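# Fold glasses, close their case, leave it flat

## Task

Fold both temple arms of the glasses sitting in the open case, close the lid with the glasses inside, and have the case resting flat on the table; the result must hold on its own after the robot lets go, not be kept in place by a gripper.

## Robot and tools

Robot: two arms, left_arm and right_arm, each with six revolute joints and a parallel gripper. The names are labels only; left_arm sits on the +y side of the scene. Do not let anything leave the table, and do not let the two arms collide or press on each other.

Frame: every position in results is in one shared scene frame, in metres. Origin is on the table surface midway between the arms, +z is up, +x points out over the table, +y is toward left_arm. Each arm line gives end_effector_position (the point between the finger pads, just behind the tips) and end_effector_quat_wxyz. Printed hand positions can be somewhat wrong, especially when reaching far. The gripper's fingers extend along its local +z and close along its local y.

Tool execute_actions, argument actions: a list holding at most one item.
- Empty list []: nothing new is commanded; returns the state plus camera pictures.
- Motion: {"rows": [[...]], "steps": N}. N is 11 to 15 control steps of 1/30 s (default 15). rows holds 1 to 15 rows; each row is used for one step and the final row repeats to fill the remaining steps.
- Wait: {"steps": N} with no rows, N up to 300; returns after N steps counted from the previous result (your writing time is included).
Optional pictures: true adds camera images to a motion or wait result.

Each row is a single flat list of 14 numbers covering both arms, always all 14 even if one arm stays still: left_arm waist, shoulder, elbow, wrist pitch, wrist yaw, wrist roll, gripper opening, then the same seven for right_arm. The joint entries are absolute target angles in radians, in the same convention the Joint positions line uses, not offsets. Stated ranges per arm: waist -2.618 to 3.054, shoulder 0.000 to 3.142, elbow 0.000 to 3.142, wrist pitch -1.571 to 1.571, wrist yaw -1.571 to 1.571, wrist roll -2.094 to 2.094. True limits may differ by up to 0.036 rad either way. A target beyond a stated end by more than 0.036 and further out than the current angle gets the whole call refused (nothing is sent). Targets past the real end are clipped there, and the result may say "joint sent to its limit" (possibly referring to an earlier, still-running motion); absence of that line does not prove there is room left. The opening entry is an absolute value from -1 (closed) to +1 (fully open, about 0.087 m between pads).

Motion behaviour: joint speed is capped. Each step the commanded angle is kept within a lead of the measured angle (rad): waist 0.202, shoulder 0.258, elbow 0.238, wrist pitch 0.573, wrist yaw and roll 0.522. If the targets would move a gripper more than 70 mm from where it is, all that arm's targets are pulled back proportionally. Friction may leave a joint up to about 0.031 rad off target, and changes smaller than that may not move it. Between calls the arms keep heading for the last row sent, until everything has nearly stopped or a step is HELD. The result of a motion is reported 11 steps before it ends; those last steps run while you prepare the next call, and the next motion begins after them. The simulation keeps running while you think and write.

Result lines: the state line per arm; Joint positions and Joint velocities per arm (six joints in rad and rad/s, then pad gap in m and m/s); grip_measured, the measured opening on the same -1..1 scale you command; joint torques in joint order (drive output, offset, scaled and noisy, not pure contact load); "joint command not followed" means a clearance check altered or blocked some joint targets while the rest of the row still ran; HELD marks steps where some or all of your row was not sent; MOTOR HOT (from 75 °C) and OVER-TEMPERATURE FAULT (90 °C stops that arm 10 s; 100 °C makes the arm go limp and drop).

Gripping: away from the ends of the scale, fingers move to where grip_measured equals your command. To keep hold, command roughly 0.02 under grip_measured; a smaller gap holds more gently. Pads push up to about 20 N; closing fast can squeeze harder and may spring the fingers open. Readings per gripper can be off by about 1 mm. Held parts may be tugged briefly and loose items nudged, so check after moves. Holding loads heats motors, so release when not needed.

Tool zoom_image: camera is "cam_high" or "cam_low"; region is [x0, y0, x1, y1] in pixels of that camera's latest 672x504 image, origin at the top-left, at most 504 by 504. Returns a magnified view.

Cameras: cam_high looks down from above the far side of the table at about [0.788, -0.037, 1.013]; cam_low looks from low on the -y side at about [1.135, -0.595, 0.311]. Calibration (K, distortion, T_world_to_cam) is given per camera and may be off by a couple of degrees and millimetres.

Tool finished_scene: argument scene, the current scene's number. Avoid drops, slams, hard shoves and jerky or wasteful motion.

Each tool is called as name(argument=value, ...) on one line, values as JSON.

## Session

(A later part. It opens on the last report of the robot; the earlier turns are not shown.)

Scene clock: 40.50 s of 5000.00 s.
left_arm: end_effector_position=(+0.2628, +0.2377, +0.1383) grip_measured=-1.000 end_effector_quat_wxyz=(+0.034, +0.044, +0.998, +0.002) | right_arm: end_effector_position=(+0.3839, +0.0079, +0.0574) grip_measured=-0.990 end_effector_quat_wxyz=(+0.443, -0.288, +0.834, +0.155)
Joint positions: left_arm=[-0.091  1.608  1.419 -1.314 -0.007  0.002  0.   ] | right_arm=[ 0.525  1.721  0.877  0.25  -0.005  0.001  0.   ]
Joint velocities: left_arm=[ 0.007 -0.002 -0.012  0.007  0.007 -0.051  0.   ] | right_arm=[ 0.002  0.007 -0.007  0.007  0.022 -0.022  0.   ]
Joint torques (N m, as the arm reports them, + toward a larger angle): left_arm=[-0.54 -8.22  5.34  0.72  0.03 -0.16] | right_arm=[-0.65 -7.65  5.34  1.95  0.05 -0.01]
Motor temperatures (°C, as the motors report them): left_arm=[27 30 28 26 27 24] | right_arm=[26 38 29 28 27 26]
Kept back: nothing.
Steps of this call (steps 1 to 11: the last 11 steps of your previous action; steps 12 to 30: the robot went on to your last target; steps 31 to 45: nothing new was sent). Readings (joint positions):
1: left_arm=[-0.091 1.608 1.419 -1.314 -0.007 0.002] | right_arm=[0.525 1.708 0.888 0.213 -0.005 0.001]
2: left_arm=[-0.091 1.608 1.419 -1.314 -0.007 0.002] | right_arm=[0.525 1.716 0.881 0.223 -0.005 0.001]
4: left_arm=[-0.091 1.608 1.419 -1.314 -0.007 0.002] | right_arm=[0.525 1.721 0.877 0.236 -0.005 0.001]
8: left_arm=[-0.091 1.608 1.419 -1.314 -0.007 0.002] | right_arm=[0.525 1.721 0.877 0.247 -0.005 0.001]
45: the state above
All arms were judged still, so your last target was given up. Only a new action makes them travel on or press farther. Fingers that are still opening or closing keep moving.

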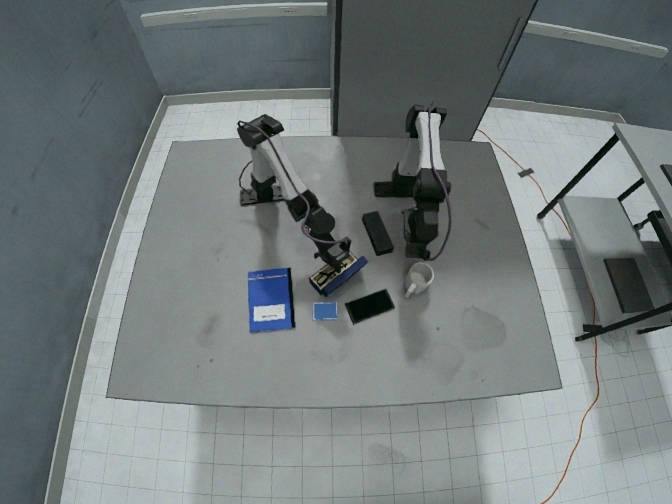

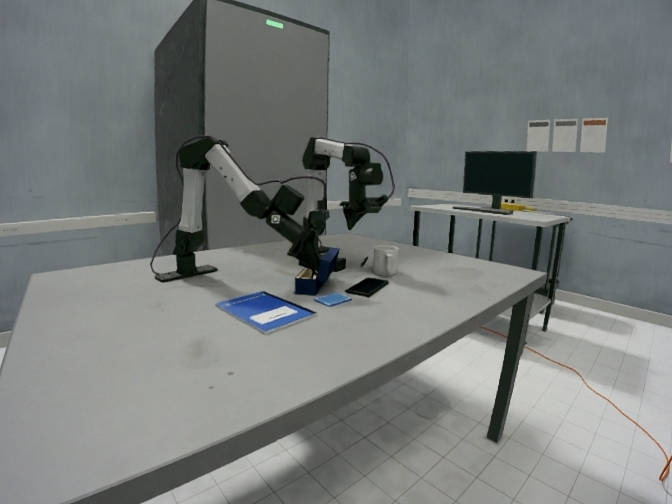

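execute_actions(actions=[{"rows":[[-0.1,1.6,1.4,-1.3,0,0,-1,0.515,1.78,0.855,0.2,0,0,-1]]}])

execute_actions(actions=[{"steps":25}])

execute_actions(actions=[{"rows":[[-0.1,1.6,1.4,-1.3,0,0,-1,0.515,1.5,1.1,-0.1,0,0,-1]]}])

execute_actions(actions=[{"steps":45}], pictures=true)

zoom_image(camera="cam_high", region=[280, 190, 440, 310])

execute_actions(actions=[{"rows":[[-0.1,1.6,1.4,-1.3,0,0,-1,0.515,2.13,2.04,-0.8,0,0,-1]]}])

execute_actions(actions=[{"steps":30}])

execute_actions(actions=[{"rows":[[-0.1,1.6,1.4,-1.3,0,0,-1,0.515,2.125,1.755,-0.53,0,0,-1]]}])

execute_actions(actions=[{"steps":45}], pictures=true)

zoom_image(camera="cam_low", region=[250, 200, 410, 320])

Scene clock: 41.77 s of 5000.00 s.
left_arm: end_effector_position=(+0.2628, +0.2377, +0.1383) grip_measured=-1.000 end_effector_quat_wxyz=(+0.034, +0.044, +0.998, +0.002) | right_arm: end_effector_position=(+0.3837, +0.0077, +0.0527) grip_measured=-0.990 end_effector_quat_wxyz=(+0.439, -0.289, +0.837, +0.154)
Joint positions: left_arm=[-0.091  1.608  1.419 -1.314 -0.007  0.002  0.   ] | right_arm=[ 0.525  1.732  0.877  0.253 -0.005  0.001  0.   ]
Joint velocities: left_arm=[ 0.002 -0.007 -0.022  0.051 -0.007 -0.007  0.   ] | right_arm=[-0.017  0.002  0.007  0.051 -0.007  0.022 -0.   ]
Joint torques (N m, as the arm reports them, + toward a larger angle): left_arm=[-0.48 -8.19  5.31  0.72  0.02 -0.17] | right_arm=[-0.65 -5.25  5.27  1.25  0.03  0.03]
Motor temperatures (°C, as the motors report them): left_arm=[27 30 28 26 27 24] | right_arm=[26 38 29 28 27 26]
Steps of this call (steps 1 to 34: nothing new was sent; steps 35 to 38: the first 4 steps of this action). Readings (joint positions):
35: left_arm=[-0.091 1.608 1.419 -1.314 -0.007 0.002] | right_arm=[0.525 1.724 0.877 0.248 -0.005 0.001]
36: left_arm=[-0.091 1.608 1.419 -1.314 -0.007 0.002] | right_arm=[0.525 1.729 0.877 0.248 -0.005 0.001]
38: the state above

Scene clock: 42.60 s of 5000.00 s.
left_arm: end_effector_position=(+0.2628, +0.2377, +0.1383) grip_measured=-1.000 end_effector_quat_wxyz=(+0.034, +0.044, +0.998, +0.002) | right_arm: end_effector_position=(+0.3837, +0.0077, +0.0527) grip_measured=-0.990 end_effector_quat_wxyz=(+0.439, -0.289, +0.837, +0.154)
Joint positions: left_arm=[-0.091  1.608  1.419 -1.314 -0.007  0.002  0.   ] | right_arm=[ 0.525  1.732  0.877  0.253 -0.005  0.001  0.   ]
Joint velocities: left_arm=[ 0.012 -0.027  0.002  0.022 -0.022  0.051  0.   ] | right_arm=[-0.012 -0.012  0.002 -0.007 -0.007 -0.037  0.001]
Joint torques (N m, as the arm reports them, + toward a larger angle): left_arm=[-0.54 -8.23  5.34  0.72  0.03 -0.16] | right_arm=[-0.69 -5.09  5.37  1.31  0.05  0.01]
Motor temperatures (°C, as the motors report them): left_arm=[27 30 28 26 27 24] | right_arm=[26 38 29 28 27 26]
Kept back: nothing.
Steps of this call (steps 1 to 11: the last 11 steps of your previous action; steps 12 to 15: the robot went on to your last target; steps 16 to 25: nothing new was sent). Readings (joint positions):
1: left_arm=[-0.091 1.608 1.419 -1.314 -0.007 0.002] | right_arm=[0.525 1.732 0.877 0.253 -0.005 0.001]
2: left_arm=[-0.091 1.608 1.419 -1.314 -0.007 0.002] | right_arm=[0.525 1.732 0.877 0.253 -0.005 0.001]
4: left_arm=[-0.091 1.608 1.419 -1.314 -0.007 0.002] | right_arm=[0.525 1.732 0.877 0.253 -0.005 0.001]
8: left_arm=[-0.091 1.608 1.419 -1.314 -0.007 0.002] | right_arm=[0.525 1.732 0.877 0.253 -0.005 0.001]
25: the state above
All arms were judged still, so your last target was given up. Only a new action makes them travel on or press farther. Fingers that are still opening or closing keep moving.

Scene clock: 42.73 s of 5000.00 s.
left_arm: end_effector_position=(+0.2628, +0.2377, +0.1383) grip_measured=-1.000 end_effector_quat_wxyz=(+0.034, +0.044, +0.998, +0.002) | right_arm: end_effector_position=(+0.3857, +0.0094, +0.1024) grip_measured=-0.990 end_effector_quat_wxyz=(+0.447, -0.288, +0.832, +0.157)
Joint positions: left_arm=[-0.091  1.608  1.419 -1.314 -0.007  0.002  0.   ] | right_arm=[ 0.525  1.636  0.978  0.074 -0.005  0.001  0.   ]
Joint velocities: left_arm=[ 0.002  0.007 -0.012  0.007  0.007  0.007  0.   ] | right_arm=[-0.002 -0.974  0.911 -1.018  0.007 -0.022 -0.001]
Joint torques (N m, as the arm reports them, + toward a larger angle): left_arm=[-0.53 -8.23  5.35  0.72  0.02 -0.17] | right_arm=[ -0.48 -11.99   9.83   2.04   0.03   0.04]
Motor temperatures (°C, as the motors report them): left_arm=[27 30 28 26 27 24] | right_arm=[26 38 29 28 27 26]
Steps of this call (steps 1 to 4: the first 4 steps of this action). Readings (joint positions):
1: left_arm=[-0.091 1.608 1.419 -1.314 -0.007 0.002] | right_arm=[0.525 1.720 0.895 0.212 -0.005 0.001]
2: left_arm=[-0.091 1.608 1.419 -1.314 -0.007 0.002] | right_arm=[0.525 1.698 0.919 0.155 -0.005 0.001]
4: the state above

Scene clock: 44.23 s of 5000.00 s.
left_arm: end_effector_position=(+0.2628, +0.2377, +0.1383) grip_measured=-1.000 end_effector_quat_wxyz=(+0.034, +0.044, +0.998, +0.002) | right_arm: end_effector_position=(+0.3843, +0.0082, +0.1938) grip_measured=-0.990 end_effector_quat_wxyz=(+0.496, -0.278, +0.804, +0.174)
Joint positions: left_arm=[-0.091  1.608  1.419 -1.314 -0.007  0.002  0.   ] | right_arm=[ 0.525  1.483  1.109 -0.09  -0.005  0.001  0.   ]
Joint velocities: left_arm=[ 0.002  0.007 -0.007 -0.022  0.037 -0.007  0.   ] | right_arm=[-0.002 -0.022 -0.012 -0.037 -0.037  0.022  0.   ]
Joint torques (N m, as the arm reports them, + toward a larger angle): left_arm=[-0.51 -8.22  5.37  0.72  0.02 -0.18] | right_arm=[-0.66 -6.1   7.53  1.75  0.06  0.03]
Motor temperatures (°C, as the motors report them): left_arm=[27 30 28 26 27 24] | right_arm=[26 38 29 28 27 26]
Kept back: nothing.
Steps of this call (steps 1 to 11: the last 11 steps of your previous action; steps 12 to 45: the robot went on to your last target). Readings (joint positions):
1: left_arm=[-0.091 1.608 1.419 -1.314 -0.007 0.002] | right_arm=[0.525 1.600 1.012 0.040 -0.005 0.001]
2: left_arm=[-0.091 1.608 1.419 -1.314 -0.007 0.002] | right_arm=[0.525 1.566 1.043 0.016 -0.005 0.001]
4: left_arm=[-0.091 1.608 1.419 -1.314 -0.007 0.002] | right_arm=[0.525 1.510 1.088 0.001 -0.005 0.001]
8: left_arm=[-0.091 1.608 1.419 -1.314 -0.007 0.002] | right_arm=[0.525 1.481 1.109 -0.015 -0.005 0.001]
45: the state above
All arms were judged still, so your last target was given up. Only a new action makes them travel on or press farther. Fingers that are still opening or closing keep moving.

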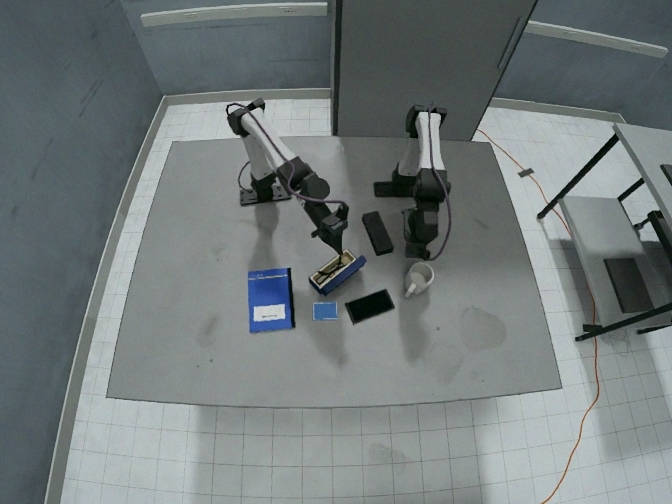

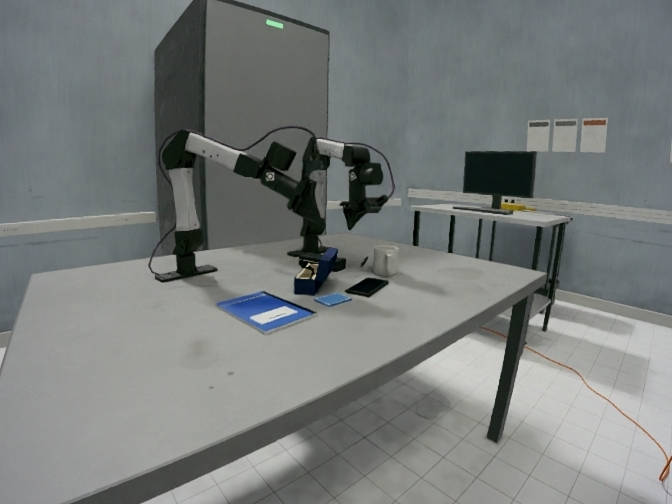

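Region (280, 190, 440, 310) of cam_high's 672x504 image, scaled by 3.150, with more detail than that image has; it fills the top 378 rows of this view, and the rest is white.

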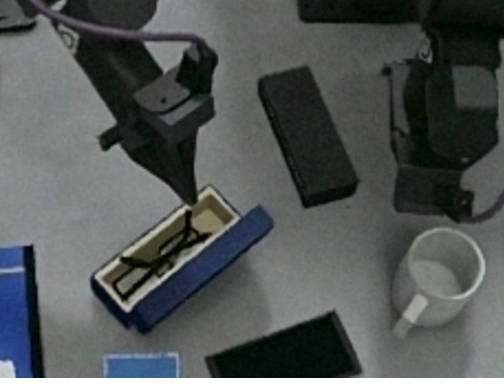

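Scene clock: 44.37 s of 5000.00 s.
left_arm: end_effector_position=(+0.2628, +0.2377, +0.1383) grip_measured=-1.000 end_effector_quat_wxyz=(+0.034, +0.044, +0.998, +0.002) | right_arm: end_effector_position=(+0.3976, +0.0186, +0.1583) grip_measured=-0.990 end_effector_quat_wxyz=(+0.374, -0.300, +0.868, +0.132)
Joint positions: left_arm=[-0.091  1.608  1.419 -1.314 -0.007  0.002  0.   ] | right_arm=[ 0.525  1.736  1.439 -0.46  -0.005  0.001  0.   ]
Joint velocities: left_arm=[ 0.002 -0.002 -0.012  0.051 -0.037 -0.066  0.   ] | right_arm=[-0.002  2.376  2.591 -2.015  0.007 -0.037  0.001]
Joint torques (N m, as the arm reports them, + toward a larger angle): left_arm=[-0.52 -8.22  5.36  0.72  0.03 -0.17] | right_arm=[-0.69 -7.67  6.72  1.38  0.04  0.02]
Motor temperatures (°C, as the motors report them): left_arm=[27 30 28 26 27 24] | right_arm=[26 38 29 28 27 26]
Steps of this call (steps 1 to 4: the first 4 steps of this action). Readings (joint positions):
1: left_arm=[-0.091 1.608 1.419 -1.314 -0.007 0.002] | right_arm=[0.525 1.512 1.159 -0.182 -0.005 0.001]
2: left_arm=[-0.091 1.608 1.419 -1.314 -0.007 0.002] | right_arm=[0.525 1.576 1.252 -0.291 -0.005 0.001]
4: the state above

Scene clock: 45.37 s of 5000.00 s.
left_arm: end_effector_position=(+0.2628, +0.2377, +0.1383) grip_measured=-1.000 end_effector_quat_wxyz=(+0.034, +0.044, +0.998, +0.002) | right_arm: end_effector_position=(+0.4496, +0.0594, +0.1518) grip_measured=-0.990 end_effector_quat_wxyz=(+0.314, -0.308, +0.891, +0.111)
Joint positions: left_arm=[-0.091  1.608  1.419 -1.314 -0.007  0.002  0.   ] | right_arm=[ 0.525  2.13   2.028 -0.79  -0.005  0.001  0.   ]
Joint velocities: left_arm=[-0.002 -0.007 -0.007 -0.037  0.022  0.007  0.   ] | right_arm=[ 0.027 -0.027 -0.007 -0.022 -0.022  0.066 -0.002]
Joint torques (N m, as the arm reports them, + toward a larger angle): left_arm=[-0.52 -8.15  5.38  0.72  0.03 -0.16] | right_arm=[ -0.59 -14.18   8.45   1.39   0.06   0.01]
Motor temperatures (°C, as the motors report them): left_arm=[27 30 28 26 27 24] | right_arm=[26 38 29 29 27 26]
Kept back: nothing.
Steps of this call (steps 1 to 11: the last 11 steps of your previous action; steps 12 to 30: the robot went on to your last target). Readings (joint positions):
1: left_arm=[-0.091 1.608 1.419 -1.314 -0.007 0.002] | right_arm=[0.525 1.820 1.530 -0.524 -0.005 0.001]
2: left_arm=[-0.091 1.608 1.419 -1.314 -0.007 0.002] | right_arm=[0.525 1.907 1.619 -0.575 -0.005 0.001]
4: left_arm=[-0.091 1.608 1.419 -1.314 -0.007 0.002] | right_arm=[0.525 2.063 1.788 -0.651 -0.005 0.001]
8: left_arm=[-0.091 1.608 1.419 -1.314 -0.007 0.002] | right_arm=[0.525 2.174 1.971 -0.742 -0.005 0.001]
30: the state above

Scene clock: 45.50 s of 5000.00 s.
left_arm: end_effector_position=(+0.2628, +0.2377, +0.1383) grip_measured=-1.000 end_effector_quat_wxyz=(+0.034, +0.044, +0.998, +0.002) | right_arm: end_effector_position=(+0.4454, +0.0561, +0.1123) grip_measured=-0.990 end_effector_quat_wxyz=(+0.312, -0.308, +0.892, +0.110)
Joint positions: left_arm=[-0.091  1.608  1.419 -1.314 -0.007  0.002  0.   ] | right_arm=[ 0.525  2.1    1.826 -0.622 -0.005  0.001  0.   ]
Joint velocities: left_arm=[-0.002  0.007 -0.012 -0.051 -0.037 -0.066  0.   ] | right_arm=[ 0.007  0.203 -1.028  0.388 -0.051  0.022  0.001]
Joint torques (N m, as the arm reports them, + toward a larger angle): left_arm=[-0.48 -8.21  5.3   0.71  0.02 -0.17] | right_arm=[ -0.68 -12.86   7.15   1.71   0.07   0.04]
Motor temperatures (°C, as the motors report them): left_arm=[27 30 28 26 27 24] | right_arm=[26 38 29 29 27 26]
Steps of this call (steps 1 to 4: the first 4 steps of this action). Readings (joint positions):
1: left_arm=[-0.091 1.608 1.419 -1.314 -0.007 0.002] | right_arm=[0.525 2.120 1.984 -0.735 -0.005 0.001]
2: left_arm=[-0.091 1.608 1.419 -1.314 -0.007 0.002] | right_arm=[0.525 2.103 1.918 -0.674 -0.005 0.001]
4: the state above

Scene clock: 47.00 s of 5000.00 s.
left_arm: end_effector_position=(+0.2628, +0.2377, +0.1383) grip_measured=-1.000 end_effector_quat_wxyz=(+0.034, +0.044, +0.998, +0.002) | right_arm: end_effector_position=(+0.4476, +0.0578, +0.0833) grip_measured=-0.990 end_effector_quat_wxyz=(+0.307, -0.308, +0.894, +0.109)
Joint positions: left_arm=[-0.091  1.608  1.419 -1.314 -0.007  0.002  0.   ] | right_arm=[ 0.525  2.131  1.765 -0.54  -0.005  0.001  0.   ]
Joint velocities: left_arm=[-0.002 -0.017 -0.012 -0.007 -0.037  0.007  0.   ] | right_arm=[ 0.007 -0.027 -0.002 -0.022 -0.007 -0.007 -0.001]
Joint torques (N m, as the arm reports them, + toward a larger angle): left_arm=[-0.56 -8.23  5.34  0.72  0.02 -0.17] | right_arm=[ -0.56 -14.69   6.92   1.53   0.05   0.02]
Motor temperatures (°C, as the motors report them): left_arm=[27 30 28 26 27 24] | right_arm=[26 39 30 29 27 26]
Kept back: nothing.
Steps of this call (steps 1 to 11: the last 11 steps of your previous action; steps 12 to 30: the robot went on to your last target; steps 31 to 45: nothing new was sent). Readings (joint positions):
1: left_arm=[-0.091 1.608 1.419 -1.314 -0.007 0.002] | right_arm=[0.525 2.108 1.798 -0.612 -0.005 0.001]
2: left_arm=[-0.091 1.608 1.419 -1.314 -0.007 0.002] | right_arm=[0.525 2.117 1.779 -0.607 -0.005 0.001]
4: left_arm=[-0.091 1.608 1.419 -1.314 -0.007 0.002] | right_arm=[0.525 2.130 1.766 -0.590 -0.005 0.001]
8: left_arm=[-0.091 1.608 1.419 -1.314 -0.007 0.002] | right_arm=[0.525 2.131 1.765 -0.560 -0.005 0.001]
45: the state above
All arms were judged still, so your last target was given up. Only a new action makes them travel on or press farther. Fingers that are still opening or closing keep moving.

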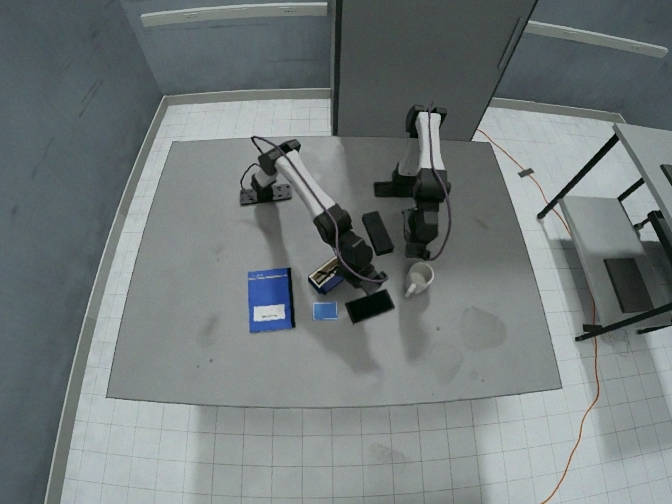

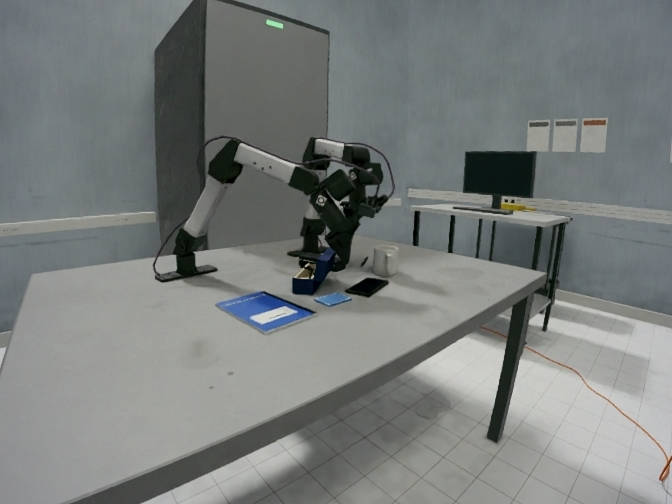

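Region (250, 200, 410, 320) of cam_low's 672x504 image, scaled by 3.150, with more detail than that image has; it fills the top 378 rows of this view, and the rest is white.

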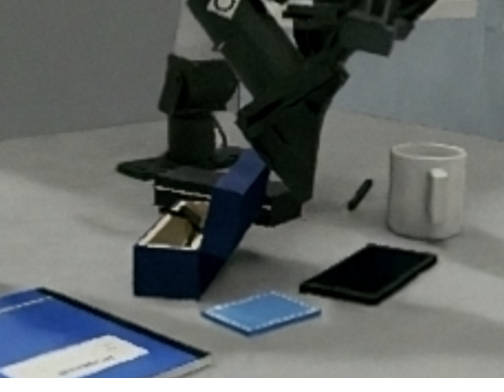

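execute_actions(actions=[{"rows":[[-0.1,1.6,1.4,-1.3,0,0,-1,0.515,2.13,2.04,-0.8,0,0,-1]]}])

execute_actions(actions=[{"rows":[[-0.1,1.6,1.4,-1.3,0,0,-1,0.515,1.68,1.45,-0.67,0,0,-1]]}])

execute_actions(actions=[{"steps":20}])

execute_actions(actions=[{"rows":[[-0.1,1.6,1.4,-1.3,0,0,-1,0.515,1.75,1.27,-0.43,0,0,-1]]}])

execute_actions(actions=[{"rows":[[-0.1,1.6,1.4,-1.3,0,0,-1,0.515,1.82,1.11,-0.21,0,0,-1]]}])

execute_actions(actions=[{"steps":45}], pictures=true)

zoom_image(camera="cam_low", region=[250, 200, 410, 320])

zoom_image(camera="cam_high", region=[280, 190, 440, 310])

Scene clock: 48.37 s of 5000.00 s.
left_arm: end_effector_position=(+0.2628, +0.2377, +0.1383) grip_measured=-1.000 end_effector_quat_wxyz=(+0.034, +0.044, +0.998, +0.002) | right_arm: end_effector_position=(+0.4553, +0.0639, +0.1256) grip_measured=-0.990 end_effector_quat_wxyz=(+0.312, -0.308, +0.892, +0.110)
Joint positions: left_arm=[-0.091  1.608  1.419 -1.314 -0.007  0.002  0.   ] | right_arm=[ 0.525  2.157  1.969 -0.707 -0.005  0.001  0.   ]
Joint velocities: left_arm=[ 0.012  0.002 -0.002 -0.037 -0.022 -0.022  0.   ] | right_arm=[ 0.002 -0.227  1.062 -0.344  0.051  0.022  0.001]
Joint torques (N m, as the arm reports them, + toward a larger angle): left_arm=[-0.56 -8.21  5.35  0.72  0.02 -0.17] | right_arm=[ -0.55 -15.76   7.99   1.14   0.03   0.05]
Motor temperatures (°C, as the motors report them): left_arm=[27 30 28 26 27 24] | right_arm=[26 40 30 29 27 26]
Steps of this call (steps 1 to 37: nothing new was sent; steps 38 to 41: the first 4 steps of this action). Readings (joint positions):
38: left_arm=[-0.091 1.608 1.419 -1.314 -0.007 0.002] | right_arm=[0.525 2.139 1.808 -0.599 -0.005 0.001]
39: left_arm=[-0.091 1.608 1.419 -1.314 -0.007 0.002] | right_arm=[0.525 2.155 1.873 -0.660 -0.005 0.001]
41: the state above

Scene clock: 48.87 s of 5000.00 s.
left_arm: end_effector_position=(+0.2628, +0.2377, +0.1383) grip_measured=-1.000 end_effector_quat_wxyz=(+0.034, +0.044, +0.998, +0.002) | right_arm: end_effector_position=(+0.4046, +0.0241, +0.1699) grip_measured=-0.990 end_effector_quat_wxyz=(+0.325, -0.306, +0.887, +0.115)
Joint positions: left_arm=[-0.091  1.608  1.419 -1.314 -0.007  0.002  0.   ] | right_arm=[ 0.525  1.862  1.704 -0.709 -0.005  0.001  0.   ]
Joint velocities: left_arm=[-0.002  0.017 -0.002  0.022  0.007  0.007  0.   ] | right_arm=[-0.002 -2.381 -2.484  0.066 -0.066 -0.022 -0.001]
Joint torques (N m, as the arm reports them, + toward a larger angle): left_arm=[-0.51 -8.17  5.36  0.72  0.02 -0.18] | right_arm=[ -0.76 -14.33   8.25   1.68   0.03   0.04]
Motor temperatures (°C, as the motors report them): left_arm=[27 30 28 26 27 24] | right_arm=[26 41 30 29 27 26]
Steps of this call (steps 1 to 11: the last 11 steps of your previous action; steps 12 to 15: the first 4 steps of this action). Readings (joint positions):
12: left_arm=[-0.091 1.608 1.419 -1.314 -0.007 0.002] | right_arm=[0.525 2.080 1.981 -0.736 -0.005 0.001]
13: left_arm=[-0.091 1.608 1.419 -1.314 -0.007 0.002] | right_arm=[0.525 2.017 1.886 -0.717 -0.005 0.001]
15: the state above

Scene clock: 49.53 s of 5000.00 s.
left_arm: end_effector_position=(+0.2628, +0.2377, +0.1383) grip_measured=-1.000 end_effector_quat_wxyz=(+0.034, +0.044, +0.998, +0.002) | right_arm: end_effector_position=(+0.3633, -0.0082, +0.1708) grip_measured=-0.990 end_effector_quat_wxyz=(+0.322, -0.307, +0.888, +0.114)
Joint positions: left_arm=[-0.091  1.608  1.419 -1.314 -0.007  0.002  0.   ] | right_arm=[ 0.525  1.662  1.471 -0.682 -0.005  0.001  0.   ]
Joint velocities: left_arm=[-0.012  0.002 -0.002 -0.007 -0.037 -0.022  0.   ] | right_arm=[-0.002 -0.002 -0.002  0.037 -0.007  0.051 -0.   ]
Joint torques (N m, as the arm reports them, + toward a larger angle): left_arm=[-0.52 -8.24  5.35  0.72  0.03 -0.16] | right_arm=[-0.66 -7.8   6.3   1.58  0.06  0.01]
Motor temperatures (°C, as the motors report them): left_arm=[27 30 28 26 27 24] | right_arm=[26 41 30 29 27 26]
Kept back: nothing.
Steps of this call (steps 1 to 11: the last 11 steps of your previous action; steps 12 to 20: the robot went on to your last target). Readings (joint positions):
1: left_arm=[-0.091 1.608 1.419 -1.314 -0.007 0.002] | right_arm=[0.525 1.784 1.621 -0.704 -0.005 0.001]
2: left_arm=[-0.091 1.608 1.419 -1.314 -0.007 0.002] | right_arm=[0.525 1.720 1.560 -0.704 -0.005 0.001]
4: left_arm=[-0.091 1.608 1.419 -1.314 -0.007 0.002] | right_arm=[0.525 1.658 1.506 -0.704 -0.005 0.001]
8: left_arm=[-0.091 1.608 1.419 -1.314 -0.007 0.002] | right_arm=[0.525 1.658 1.479 -0.688 -0.005 0.001]
20: the state above

Scene clock: 49.67 s of 5000.00 s.
left_arm: end_effector_position=(+0.2628, +0.2377, +0.1383) grip_measured=-1.000 end_effector_quat_wxyz=(+0.034, +0.044, +0.998, +0.002) | right_arm: end_effector_position=(+0.3681, -0.0044, +0.1270) grip_measured=-0.990 end_effector_quat_wxyz=(+0.320, -0.307, +0.889, +0.113)
Joint positions: left_arm=[-0.091  1.608  1.419 -1.314 -0.007  0.002  0.   ] | right_arm=[ 0.525  1.695  1.337 -0.519 -0.005  0.001  0.   ]
Joint velocities: left_arm=[ 0.017  0.002  0.002  0.051  0.051 -0.037  0.   ] | right_arm=[-0.012  0.593 -0.847  0.535 -0.022 -0.066 -0.001]
Joint torques (N m, as the arm reports them, + toward a larger angle): left_arm=[-0.49 -8.21  5.33  0.72  0.03 -0.17] | right_arm=[-0.53 -7.98  6.48  1.6   0.06  0.03]
Motor temperatures (°C, as the motors report them): left_arm=[27 30 28 26 27 24] | right_arm=[26 41 30 29 27 26]
Steps of this call (steps 1 to 4: the first 4 steps of this action). Readings (joint positions):
1: left_arm=[-0.091 1.608 1.419 -1.314 -0.007 0.002] | right_arm=[0.525 1.664 1.444 -0.637 -0.005 0.001]
2: left_arm=[-0.091 1.608 1.419 -1.314 -0.007 0.002] | right_arm=[0.525 1.666 1.406 -0.579 -0.005 0.001]
4: the state above

Scene clock: 50.17 s of 5000.00 s.
left_arm: end_effector_position=(+0.2628, +0.2377, +0.1383) grip_measured=-1.000 end_effector_quat_wxyz=(+0.034, +0.044, +0.998, +0.002) | right_arm: end_effector_position=(+0.3657, -0.0064, +0.0544) grip_measured=-0.990 end_effector_quat_wxyz=(+0.302, -0.309, +0.896, +0.107)
Joint positions: left_arm=[-0.091  1.608  1.419 -1.314 -0.007  0.002  0.   ] | right_arm=[ 0.525  1.781  1.161 -0.299 -0.005  0.001  0.   ]
Joint velocities: left_arm=[-0.002 -0.012  0.002 -0.007 -0.022  0.022  0.   ] | right_arm=[ 0.007  0.374 -0.647  0.403 -0.007  0.066 -0.   ]
Joint torques (N m, as the arm reports them, + toward a larger angle): left_arm=[-0.56 -8.2   5.35  0.73  0.02 -0.16] | right_arm=[-0.66 -8.61  6.54  1.64  0.04  0.04]
Motor temperatures (°C, as the motors report them): left_arm=[27 30 28 26 27 24] | right_arm=[26 41 30 29 27 26]
Steps of this call (steps 1 to 11: the last 11 steps of your previous action; steps 12 to 15: the first 4 steps of this action). Readings (joint positions):
12: left_arm=[-0.091 1.608 1.419 -1.314 -0.007 0.002] | right_arm=[0.525 1.760 1.248 -0.405 -0.005 0.001]
13: left_arm=[-0.091 1.608 1.419 -1.314 -0.007 0.002] | right_arm=[0.525 1.761 1.216 -0.349 -0.005 0.001]
15: the state above

Scene clock: 51.67 s of 5000.00 s.
left_arm: end_effector_position=(+0.2628, +0.2377, +0.1383) grip_measured=-1.000 end_effector_quat_wxyz=(+0.034, +0.044, +0.998, +0.002) | right_arm: end_effector_position=(+0.3667, -0.0056, +0.0377) grip_measured=-0.990 end_effector_quat_wxyz=(+0.302, -0.309, +0.896, +0.107)
Joint positions: left_arm=[-0.091  1.608  1.419 -1.314 -0.007  0.002  0.   ] | right_arm=[ 0.525  1.811  1.126 -0.234 -0.005  0.001  0.   ]
Joint velocities: left_arm=[ 0.012 -0.007  0.002  0.007 -0.037 -0.051  0.   ] | right_arm=[ 0.017  0.002 -0.017 -0.051 -0.007  0.081 -0.001]
Joint torques (N m, as the arm reports them, + toward a larger angle): left_arm=[-0.52 -8.22  5.35  0.73  0.03 -0.16] | right_arm=[-0.58 -9.52  5.98  1.66  0.04  0.02]
Motor temperatures (°C, as the motors report them): left_arm=[27 30 28 26 27 24] | right_arm=[26 41 30 29 27 26]
Kept back: nothing.
Steps of this call (steps 1 to 11: the last 11 steps of your previous action; steps 12 to 30: the robot went on to your last target; steps 31 to 45: nothing new was sent). Readings (joint positions):
1: left_arm=[-0.091 1.608 1.419 -1.314 -0.007 0.002] | right_arm=[0.525 1.794 1.143 -0.288 -0.005 0.001]
2: left_arm=[-0.091 1.608 1.419 -1.314 -0.007 0.002] | right_arm=[0.525 1.804 1.132 -0.275 -0.005 0.001]
4: left_arm=[-0.091 1.608 1.419 -1.314 -0.007 0.002] | right_arm=[0.525 1.811 1.126 -0.262 -0.005 0.001]
8: left_arm=[-0.091 1.608 1.419 -1.314 -0.007 0.002] | right_arm=[0.525 1.811 1.126 -0.244 -0.005 0.001]
45: the state above
All arms were judged still, so your last target was given up. Only a new action makes them travel on or press farther. Fingers that are still opening or closing keep moving.

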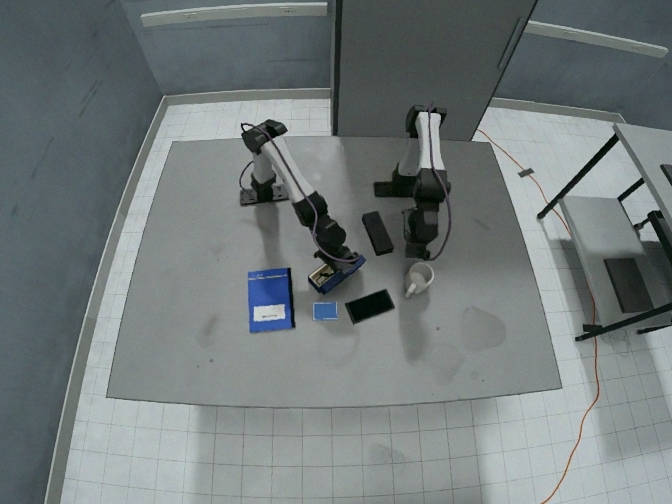

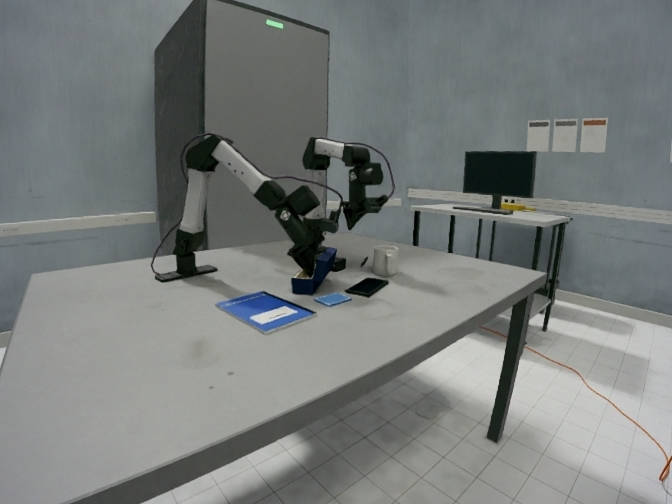

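Region (250, 200, 410, 320) of cam_low's 672x504 image, scaled by 3.150, with more detail than that image has; it fills the top 378 rows of this view, and the rest is white.

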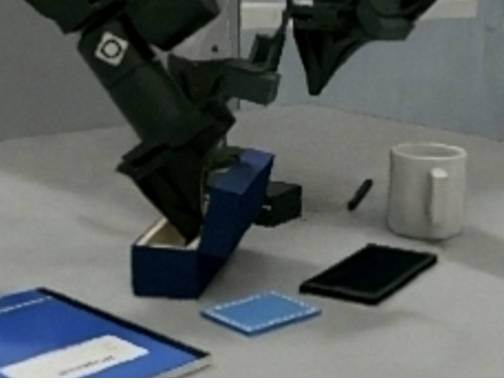

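Region (280, 190, 440, 310) of cam_high's 672x504 image, scaled by 3.150, with more detail than that image has; it fills the top 378 rows of this view, and the rest is white.

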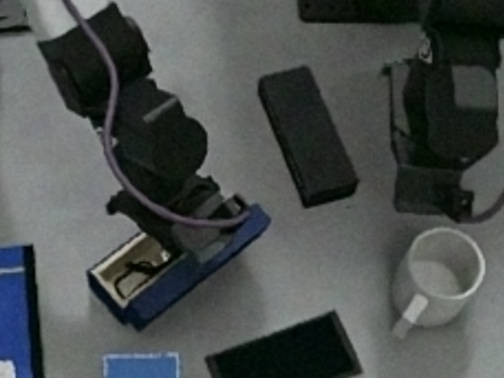

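Looks folded. Close the lid.

execute_actions(actions=[{"rows":[[-0.1,1.6,1.4,-1.3,0,0,-1,0.515,1.68,1.45,-0.67,0,0,-1]]}])

execute_actions(actions=[{"steps":20}])

execute_actions(actions=[{"rows":[[-0.1,1.6,1.4,-1.3,0,0,-1,0.515,2.13,2.04,-0.8,0,0,-1]]}])

execute_actions(actions=[{"steps":20}])

execute_actions(actions=[{"rows":[[-0.1,1.6,1.4,-1.3,0,0,-1,0.515,2.125,1.755,-0.53,0,0,-1]]}])

execute_actions(actions=[{"rows":[[-0.1,1.6,1.4,-1.3,0,0,-1,0.515,1.93,1.5,-0.48,0,0,-1]]}])

execute_actions(actions=[{"rows":[[-0.1,1.6,1.4,-1.3,0,0,-1,0.515,1.74,1.27,-0.43,0,0,-1]]}])

execute_actions(actions=[{"steps":45}], pictures=true)

zoom_image(camera="cam_low", region=[250, 200, 410, 320])

Scene clock: 52.70 s of 5000.00 s.
left_arm: end_effector_position=(+0.2628, +0.2377, +0.1383) grip_measured=-1.000 end_effector_quat_wxyz=(+0.034, +0.044, +0.998, +0.002) | right_arm: end_effector_position=(+0.3668, -0.0054, +0.0833) grip_measured=-0.990 end_effector_quat_wxyz=(+0.286, -0.311, +0.901, +0.101)
Joint positions: left_arm=[-0.091  1.608  1.419 -1.314 -0.007  0.002  0.   ] | right_arm=[ 0.525  1.776  1.291 -0.469 -0.005  0.001  0.   ]
Joint velocities: left_arm=[-0.012 -0.002  0.007 -0.051 -0.066  0.022  0.   ] | right_arm=[ 0.012 -0.466  1.419 -1.062 -0.037 -0.081  0.001]
Joint torques (N m, as the arm reports them, + toward a larger angle): left_arm=[-0.52 -8.21  5.33  0.72  0.02 -0.16] | right_arm=[ -0.51 -14.32   9.58   1.54   0.03   0.02]
Motor temperatures (°C, as the motors report them): left_arm=[27 30 28 26 27 24] | right_arm=[26 41 30 29 27 26]
Steps of this call (steps 1 to 27: nothing new was sent; steps 28 to 31: the first 4 steps of this action). Readings (joint positions):
28: left_arm=[-0.091 1.608 1.419 -1.314 -0.007 0.002] | right_arm=[0.525 1.808 1.154 -0.297 -0.005 0.001]
29: left_arm=[-0.091 1.608 1.419 -1.314 -0.007 0.002] | right_arm=[0.525 1.803 1.197 -0.373 -0.005 0.001]
31: the state above

Scene clock: 53.37 s of 5000.00 s.
left_arm: end_effector_position=(+0.2628, +0.2377, +0.1383) grip_measured=-1.000 end_effector_quat_wxyz=(+0.034, +0.044, +0.998, +0.002) | right_arm: end_effector_position=(+0.3650, -0.0069, +0.1683) grip_measured=-0.990 end_effector_quat_wxyz=(+0.326, -0.306, +0.887, +0.115)
Joint positions: left_arm=[-0.091  1.608  1.419 -1.314 -0.007  0.002  0.   ] | right_arm=[ 0.525  1.662  1.456 -0.658 -0.005  0.001  0.   ]
Joint velocities: left_arm=[-0.017 -0.007  0.002 -0.037 -0.11   0.007  0.   ] | right_arm=[-0.007 -0.007  0.007 -0.037 -0.037 -0.022  0.001]
Joint torques (N m, as the arm reports them, + toward a larger angle): left_arm=[-0.5  -8.2   5.34  0.72  0.02 -0.16] | right_arm=[-0.59 -7.72  7.28  1.45  0.02  0.03]
Motor temperatures (°C, as the motors report them): left_arm=[27 30 28 26 27 24] | right_arm=[26 41 30 29 27 26]
Kept back: nothing.
Steps of this call (steps 1 to 11: the last 11 steps of your previous action; steps 12 to 20: the robot went on to your last target). Readings (joint positions):
1: left_arm=[-0.091 1.608 1.419 -1.314 -0.007 0.002] | right_arm=[0.525 1.757 1.341 -0.506 -0.005 0.001]
2: left_arm=[-0.091 1.608 1.419 -1.314 -0.007 0.002] | right_arm=[0.525 1.736 1.383 -0.532 -0.005 0.001]
4: left_arm=[-0.091 1.608 1.419 -1.314 -0.007 0.002] | right_arm=[0.525 1.691 1.436 -0.556 -0.005 0.001]
8: left_arm=[-0.091 1.608 1.419 -1.314 -0.007 0.002] | right_arm=[0.525 1.658 1.456 -0.589 -0.005 0.001]
20: the state above

Scene clock: 53.50 s of 5000.00 s.
left_arm: end_effector_position=(+0.2628, +0.2377, +0.1383) grip_measured=-1.000 end_effector_quat_wxyz=(+0.034, +0.044, +0.998, +0.002) | right_arm: end_effector_position=(+0.4117, +0.0297, +0.1670) grip_measured=-0.990 end_effector_quat_wxyz=(+0.315, -0.308, +0.891, +0.111)
Joint positions: left_arm=[-0.091  1.608  1.419 -1.314 -0.007  0.002  0.   ] | right_arm=[ 0.525  1.92   1.781 -0.751 -0.005  0.001  0.   ]
Joint velocities: left_arm=[-0.002  0.002 -0.012  0.022 -0.022 -0.022  0.   ] | right_arm=[ 0.017  2.347  2.645 -0.066  0.007 -0.022 -0.   ]
Joint torques (N m, as the arm reports them, + toward a larger angle): left_arm=[-0.53 -8.26  5.34  0.72  0.02 -0.16] | right_arm=[-0.62 -8.96  6.34  1.07  0.07  0.02]
Motor temperatures (°C, as the motors report them): left_arm=[27 30 28 26 27 24] | right_arm=[26 41 30 29 27 26]
Steps of this call (steps 1 to 4: the first 4 steps of this action). Readings (joint positions):
1: left_arm=[-0.091 1.608 1.419 -1.314 -0.007 0.002] | right_arm=[0.525 1.696 1.506 -0.708 -0.005 0.001]
2: left_arm=[-0.091 1.608 1.419 -1.314 -0.007 0.002] | right_arm=[0.525 1.761 1.595 -0.742 -0.005 0.001]
4: the state above

Scene clock: 54.17 s of 5000.00 s.
left_arm: end_effector_position=(+0.2628, +0.2377, +0.1383) grip_measured=-1.000 end_effector_quat_wxyz=(+0.034, +0.044, +0.998, +0.002) | right_arm: end_effector_position=(+0.4486, +0.0586, +0.1420) grip_measured=-0.990 end_effector_quat_wxyz=(+0.304, -0.309, +0.895, +0.108)
Joint positions: left_arm=[-0.091  1.608  1.419 -1.314 -0.007  0.002  0.   ] | right_arm=[ 0.525  2.143  2.02  -0.79  -0.005  0.001  0.   ]
Joint velocities: left_arm=[-0.007  0.012  0.007  0.037 -0.007  0.037  0.   ] | right_arm=[ 0.007  0.002  0.002 -0.081 -0.007  0.037  0.001]
Joint torques (N m, as the arm reports them, + toward a larger angle): left_arm=[-0.5  -8.24  5.3   0.72  0.03 -0.17] | right_arm=[ -0.56 -15.22   9.19   1.38   0.04   0.05]
Motor temperatures (°C, as the motors report them): left_arm=[27 30 28 26 27 24] | right_arm=[26 41 30 29 27 26]
Kept back: nothing.
Steps of this call (steps 1 to 11: the last 11 steps of your previous action; steps 12 to 20: the robot went on to your last target). Readings (joint positions):
1: left_arm=[-0.091 1.608 1.419 -1.314 -0.007 0.002] | right_arm=[0.525 1.998 1.872 -0.753 -0.005 0.001]
2: left_arm=[-0.091 1.608 1.419 -1.314 -0.007 0.002] | right_arm=[0.525 2.063 1.941 -0.749 -0.005 0.001]
4: left_arm=[-0.091 1.608 1.419 -1.314 -0.007 0.002] | right_arm=[0.525 2.128 1.994 -0.750 -0.005 0.001]
8: left_arm=[-0.091 1.608 1.419 -1.314 -0.007 0.002] | right_arm=[0.525 2.143 2.003 -0.786 -0.005 0.001]
20: the state above

Scene clock: 54.30 s of 5000.00 s.
left_arm: end_effector_position=(+0.2628, +0.2377, +0.1383) grip_measured=-1.000 end_effector_quat_wxyz=(+0.034, +0.044, +0.998, +0.002) | right_arm: end_effector_position=(+0.4440, +0.0550, +0.1068) grip_measured=-0.990 end_effector_quat_wxyz=(+0.306, -0.309, +0.894, +0.108)
Joint positions: left_arm=[-0.091  1.608  1.419 -1.314 -0.007  0.002  0.   ] | right_arm=[ 0.525  2.107  1.822 -0.626 -0.005  0.001  0.   ]
Joint velocities: left_arm=[-0.002 -0.002 -0.012  0.022  0.051 -0.007  0.   ] | right_arm=[ 0.012  0.178 -0.979  0.491 -0.007  0.051 -0.   ]
Joint torques (N m, as the arm reports them, + toward a larger angle): left_arm=[-0.5  -8.2   5.38  0.72  0.02 -0.17] | right_arm=[ -0.58 -13.47   7.16   1.68   0.03   0.01]
Motor temperatures (°C, as the motors report them): left_arm=[27 30 28 26 27 24] | right_arm=[26 41 30 29 27 26]
Steps of this call (steps 1 to 4: the first 4 steps of this action). Readings (joint positions):
1: left_arm=[-0.091 1.608 1.419 -1.314 -0.007 0.002] | right_arm=[0.525 2.131 1.975 -0.735 -0.005 0.001]
2: left_arm=[-0.091 1.608 1.419 -1.314 -0.007 0.002] | right_arm=[0.525 2.112 1.910 -0.676 -0.005 0.001]
4: the state above

Scene clock: 54.80 s of 5000.00 s.
left_arm: end_effector_position=(+0.2628, +0.2377, +0.1383) grip_measured=-1.000 end_effector_quat_wxyz=(+0.034, +0.044, +0.998, +0.002) | right_arm: end_effector_position=(+0.4144, +0.0318, +0.0887) grip_measured=-0.990 end_effector_quat_wxyz=(+0.303, -0.309, +0.895, +0.107)
Joint positions: left_arm=[-0.091  1.608  1.419 -1.314 -0.007  0.002  0.   ] | right_arm=[ 0.525  1.969  1.55  -0.497 -0.005  0.001  0.   ]
Joint velocities: left_arm=[-0.007 -0.017 -0.012 -0.022 -0.007  0.007  0.   ] | right_arm=[-0.017 -0.847 -0.672 -0.168 -0.081  0.037 -0.001]
Joint torques (N m, as the arm reports them, + toward a larger angle): left_arm=[-0.49 -8.17  5.35  0.72  0.02 -0.17] | right_arm=[ -0.62 -11.22   7.05   1.81   0.04   0.04]
Motor temperatures (°C, as the motors report them): left_arm=[27 30 28 26 27 24] | right_arm=[26 42 30 29 27 26]
Steps of this call (steps 1 to 11: the last 11 steps of your previous action; steps 12 to 15: the first 4 steps of this action). Readings (joint positions):
12: left_arm=[-0.091 1.608 1.419 -1.314 -0.007 0.002] | right_arm=[0.525 2.103 1.714 -0.513 -0.005 0.001]
13: left_arm=[-0.091 1.608 1.419 -1.314 -0.007 0.002] | right_arm=[0.525 2.052 1.636 -0.493 -0.005 0.001]
15: the state above

Scene clock: 55.30 s of 5000.00 s.
left_arm: end_effector_position=(+0.2628, +0.2377, +0.1383) grip_measured=-1.000 end_effector_quat_wxyz=(+0.034, +0.044, +0.998, +0.002) | right_arm: end_effector_position=(+0.3754, +0.0012, +0.0932) grip_measured=-0.990 end_effector_quat_wxyz=(+0.305, -0.309, +0.894, +0.108)
Joint positions: left_arm=[-0.091  1.608  1.419 -1.314 -0.007  0.002  0.   ] | right_arm=[ 0.525  1.777  1.313 -0.447 -0.005  0.001  0.   ]
Joint velocities: left_arm=[ 0.007 -0.002  0.007  0.022  0.022 -0.066  0.   ] | right_arm=[ 0.002 -0.701 -0.54  -0.051  0.095 -0.095 -0.   ]
Joint torques (N m, as the arm reports them, + toward a larger angle): left_arm=[-0.53 -8.2   5.34  0.73  0.03 -0.17] | right_arm=[-0.51 -9.58  6.91  1.63  0.05  0.06]
Motor temperatures (°C, as the motors report them): left_arm=[27 30 28 26 27 24] | right_arm=[26 42 30 30 27 26]
Steps of this call (steps 1 to 11: the last 11 steps of your previous action; steps 12 to 15: the first 4 steps of this action). Readings (joint positions):
12: left_arm=[-0.091 1.608 1.419 -1.314 -0.007 0.002] | right_arm=[0.525 1.905 1.479 -0.450 -0.005 0.001]
13: left_arm=[-0.091 1.608 1.419 -1.314 -0.007 0.002] | right_arm=[0.525 1.855 1.406 -0.435 -0.005 0.001]
15: the state above

Scene clock: 56.80 s of 5000.00 s.
left_arm: end_effector_position=(+0.2628, +0.2377, +0.1383) grip_measured=-1.000 end_effector_quat_wxyz=(+0.034, +0.044, +0.998, +0.002) | right_arm: end_effector_position=(+0.3737, -0.0001, +0.1006) grip_measured=-0.990 end_effector_quat_wxyz=(+0.315, -0.308, +0.891, +0.111)
Joint positions: left_arm=[-0.091  1.608  1.419 -1.314 -0.007  0.002  0.   ] | right_arm=[ 0.525  1.747  1.297 -0.439 -0.005  0.001  0.   ]
Joint velocities: left_arm=[-0.002  0.002 -0.002  0.007 -0.022 -0.022  0.   ] | right_arm=[ 0.022  0.007  0.002  0.007  0.007  0.007 -0.001]
Joint torques (N m, as the arm reports them, + toward a larger angle): left_arm=[-0.51 -8.23  5.34  0.71  0.03 -0.16] | right_arm=[ -0.64 -10.72   5.65   1.57   0.04   0.03]
Motor temperatures (°C, as the motors report them): left_arm=[27 30 28 26 27 24] | right_arm=[26 42 30 30 27 26]
Kept back: nothing.
Steps of this call (steps 1 to 11: the last 11 steps of your previous action; steps 12 to 30: the robot went on to your last target; steps 31 to 45: nothing new was sent). Readings (joint positions):
1: left_arm=[-0.091 1.608 1.419 -1.314 -0.007 0.002] | right_arm=[0.525 1.759 1.300 -0.450 -0.005 0.001]
2: left_arm=[-0.091 1.608 1.419 -1.314 -0.007 0.002] | right_arm=[0.525 1.750 1.297 -0.449 -0.005 0.001]
4: left_arm=[-0.091 1.608 1.419 -1.314 -0.007 0.002] | right_arm=[0.525 1.747 1.297 -0.442 -0.005 0.001]
8: left_arm=[-0.091 1.608 1.419 -1.314 -0.007 0.002] | right_arm=[0.525 1.747 1.297 -0.440 -0.005 0.001]
45: the state above
All arms were judged still, so your last target was given up. Only a new action makes them travel on or press farther. Fingers that are still opening or closing keep moving.

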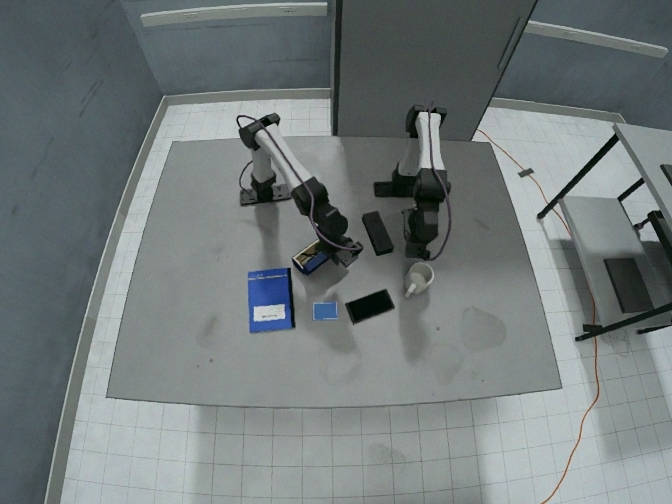

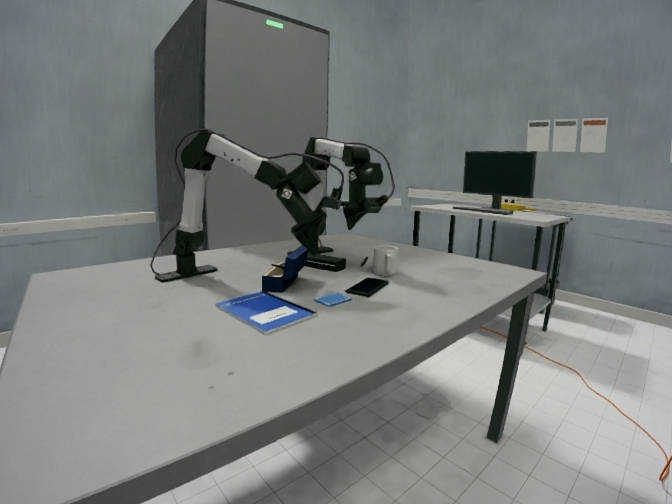

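Region (250, 200, 410, 320) of cam_low's 672x504 image, scaled by 3.150, with more detail than that image has; it fills the top 378 rows of this view, and the rest is white.

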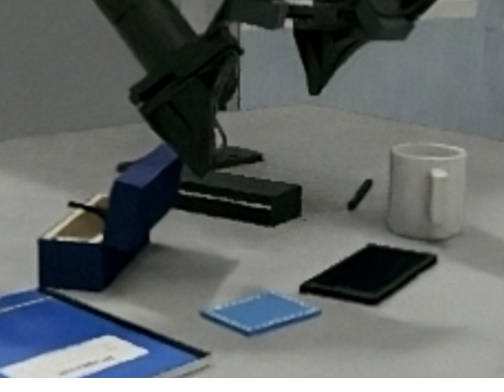

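execute_actions(actions=[{"rows":[[-0.1,1.6,1.4,-1.3,0,0,-1,0.515,1.68,1.45,-0.67,0,0,-1]]}])

execute_actions(actions=[{"rows":[[-0.1,1.6,1.4,-1.3,0,0,-1,0.515,1.354,1.12,-0.67,0,0,-1]]}])

execute_actions(actions=[{"steps":45}], pictures=true)

zoom_image(camera="cam_high", region=[240, 190, 400, 310])

Scene clock: 57.60 s of 5000.00 s.
left_arm: end_effector_position=(+0.2628, +0.2377, +0.1383) grip_measured=-1.000 end_effector_quat_wxyz=(+0.034, +0.044, +0.998, +0.002) | right_arm: end_effector_position=(+0.3701, -0.0029, +0.1324) grip_measured=-0.990 end_effector_quat_wxyz=(+0.309, -0.308, +0.893, +0.109)
Joint positions: left_arm=[-0.091  1.608  1.419 -1.314 -0.007  0.002  0.   ] | right_arm=[ 0.525  1.723  1.402 -0.583 -0.005  0.001  0.   ]
Joint velocities: left_arm=[-0.002 -0.012 -0.002 -0.051  0.051 -0.007  0.   ] | right_arm=[-0.017 -0.393  0.589 -0.374  0.007 -0.037 -0.   ]
Joint torques (N m, as the arm reports them, + toward a larger angle): left_arm=[-0.51 -8.24  5.29  0.72  0.02 -0.17] | right_arm=[ -0.59 -11.46   8.54   1.19   0.06   0.04]
Motor temperatures (°C, as the motors report them): left_arm=[27 31 28 26 27 24] | right_arm=[26 42 30 30 27 26]
Steps of this call (steps 1 to 20: nothing new was sent; steps 21 to 24: the first 4 steps of this action). Readings (joint positions):
21: left_arm=[-0.091 1.608 1.419 -1.314 -0.007 0.002] | right_arm=[0.525 1.746 1.320 -0.483 -0.005 0.001]
22: left_arm=[-0.091 1.608 1.419 -1.314 -0.007 0.002] | right_arm=[0.525 1.744 1.351 -0.535 -0.005 0.001]
24: the state above

Scene clock: 58.10 s of 5000.00 s.
left_arm: end_effector_position=(+0.2628, +0.2377, +0.1383) grip_measured=-1.000 end_effector_quat_wxyz=(+0.034, +0.044, +0.998, +0.002) | right_arm: end_effector_position=(+0.3109, -0.0493, +0.1511) grip_measured=-0.990 end_effector_quat_wxyz=(+0.309, -0.308, +0.893, +0.109)
Joint positions: left_arm=[-0.091  1.608  1.419 -1.314 -0.007  0.002  0.   ] | right_arm=[ 0.525  1.434  1.185 -0.654 -0.005  0.001  0.   ]
Joint velocities: left_arm=[ 0.002  0.007 -0.022 -0.037 -0.022 -0.066  0.   ] | right_arm=[-0.012 -1.722 -1.248 -0.769 -0.037  0.022  0.   ]
Joint torques (N m, as the arm reports them, + toward a larger angle): left_arm=[-0.53 -8.24  5.31  0.73  0.02 -0.16] | right_arm=[-0.69 -4.27  8.95  2.3   0.05  0.03]
Motor temperatures (°C, as the motors report them): left_arm=[27 31 28 26 27 24] | right_arm=[26 42 30 30 27 26]
Steps of this call (steps 1 to 11: the last 11 steps of your previous action; steps 12 to 15: the first 4 steps of this action). Readings (joint positions):
12: left_arm=[-0.091 1.608 1.419 -1.314 -0.007 0.002] | right_arm=[0.525 1.644 1.398 -0.620 -0.005 0.001]
13: left_arm=[-0.091 1.608 1.419 -1.314 -0.007 0.002] | right_arm=[0.525 1.578 1.317 -0.614 -0.005 0.001]
15: the state above

Scene clock: 59.60 s of 5000.00 s.
left_arm: end_effector_position=(+0.2628, +0.2377, +0.1383) grip_measured=-1.000 end_effector_quat_wxyz=(+0.034, +0.044, +0.998, +0.002) | right_arm: end_effector_position=(+0.2974, -0.0599, +0.1610) grip_measured=-0.990 end_effector_quat_wxyz=(+0.319, -0.307, +0.890, +0.113)
Joint positions: left_arm=[-0.091  1.608  1.419 -1.314 -0.007  0.002  0.   ] | right_arm=[ 0.525  1.349  1.144 -0.676 -0.005  0.001  0.   ]
Joint velocities: left_arm=[ 0.002  0.002 -0.007  0.081 -0.037 -0.037  0.   ] | right_arm=[ 0.007 -0.022 -0.007 -0.051  0.066 -0.037  0.   ]
Joint torques (N m, as the arm reports them, + toward a larger angle): left_arm=[-0.5  -8.23  5.33  0.72  0.03 -0.16] | right_arm=[-0.63 -5.42  5.89  1.56  0.05  0.02]
Motor temperatures (°C, as the motors report them): left_arm=[27 31 28 26 27 24] | right_arm=[26 42 30 30 27 26]
Kept back: nothing.
Steps of this call (steps 1 to 11: the last 11 steps of your previous action; steps 12 to 30: the robot went on to your last target; steps 31 to 45: nothing new was sent). Readings (joint positions):
1: left_arm=[-0.091 1.608 1.419 -1.314 -0.007 0.002] | right_arm=[0.525 1.387 1.156 -0.675 -0.005 0.001]
2: left_arm=[-0.091 1.608 1.419 -1.314 -0.007 0.002] | right_arm=[0.525 1.362 1.146 -0.684 -0.005 0.001]
4: left_arm=[-0.091 1.608 1.419 -1.314 -0.007 0.002] | right_arm=[0.525 1.349 1.146 -0.678 -0.005 0.001]
8: left_arm=[-0.091 1.608 1.419 -1.314 -0.007 0.002] | right_arm=[0.525 1.349 1.144 -0.676 -0.005 0.001]
45: the state above
All arms were judged still, so your last target was given up. Only a new action makes them travel on or press farther. Fingers that are still opening or closing keep moving.

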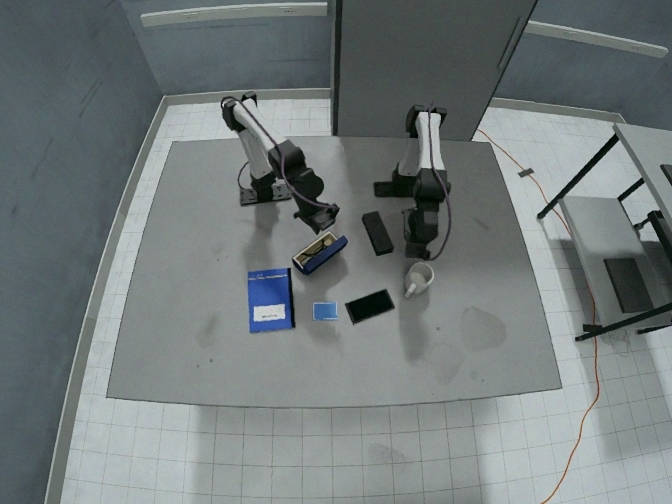

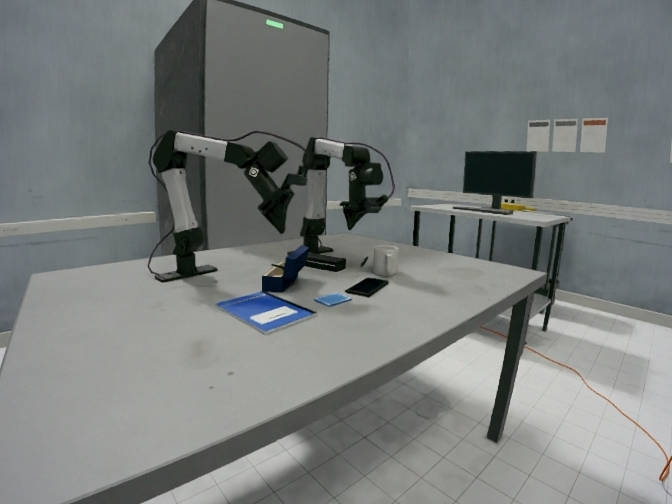

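Region (240, 190, 400, 310) of cam_high's 672x504 image, scaled by 3.150, with more detail than that image has; it fills the top 378 rows of this view, and the rest is white.

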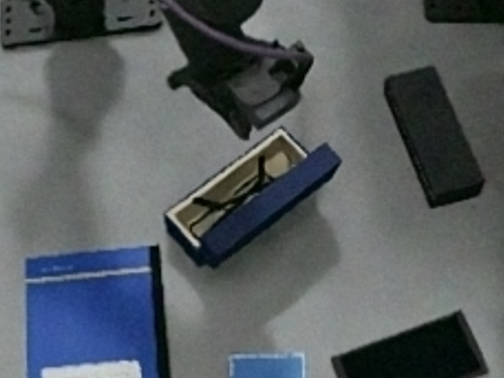

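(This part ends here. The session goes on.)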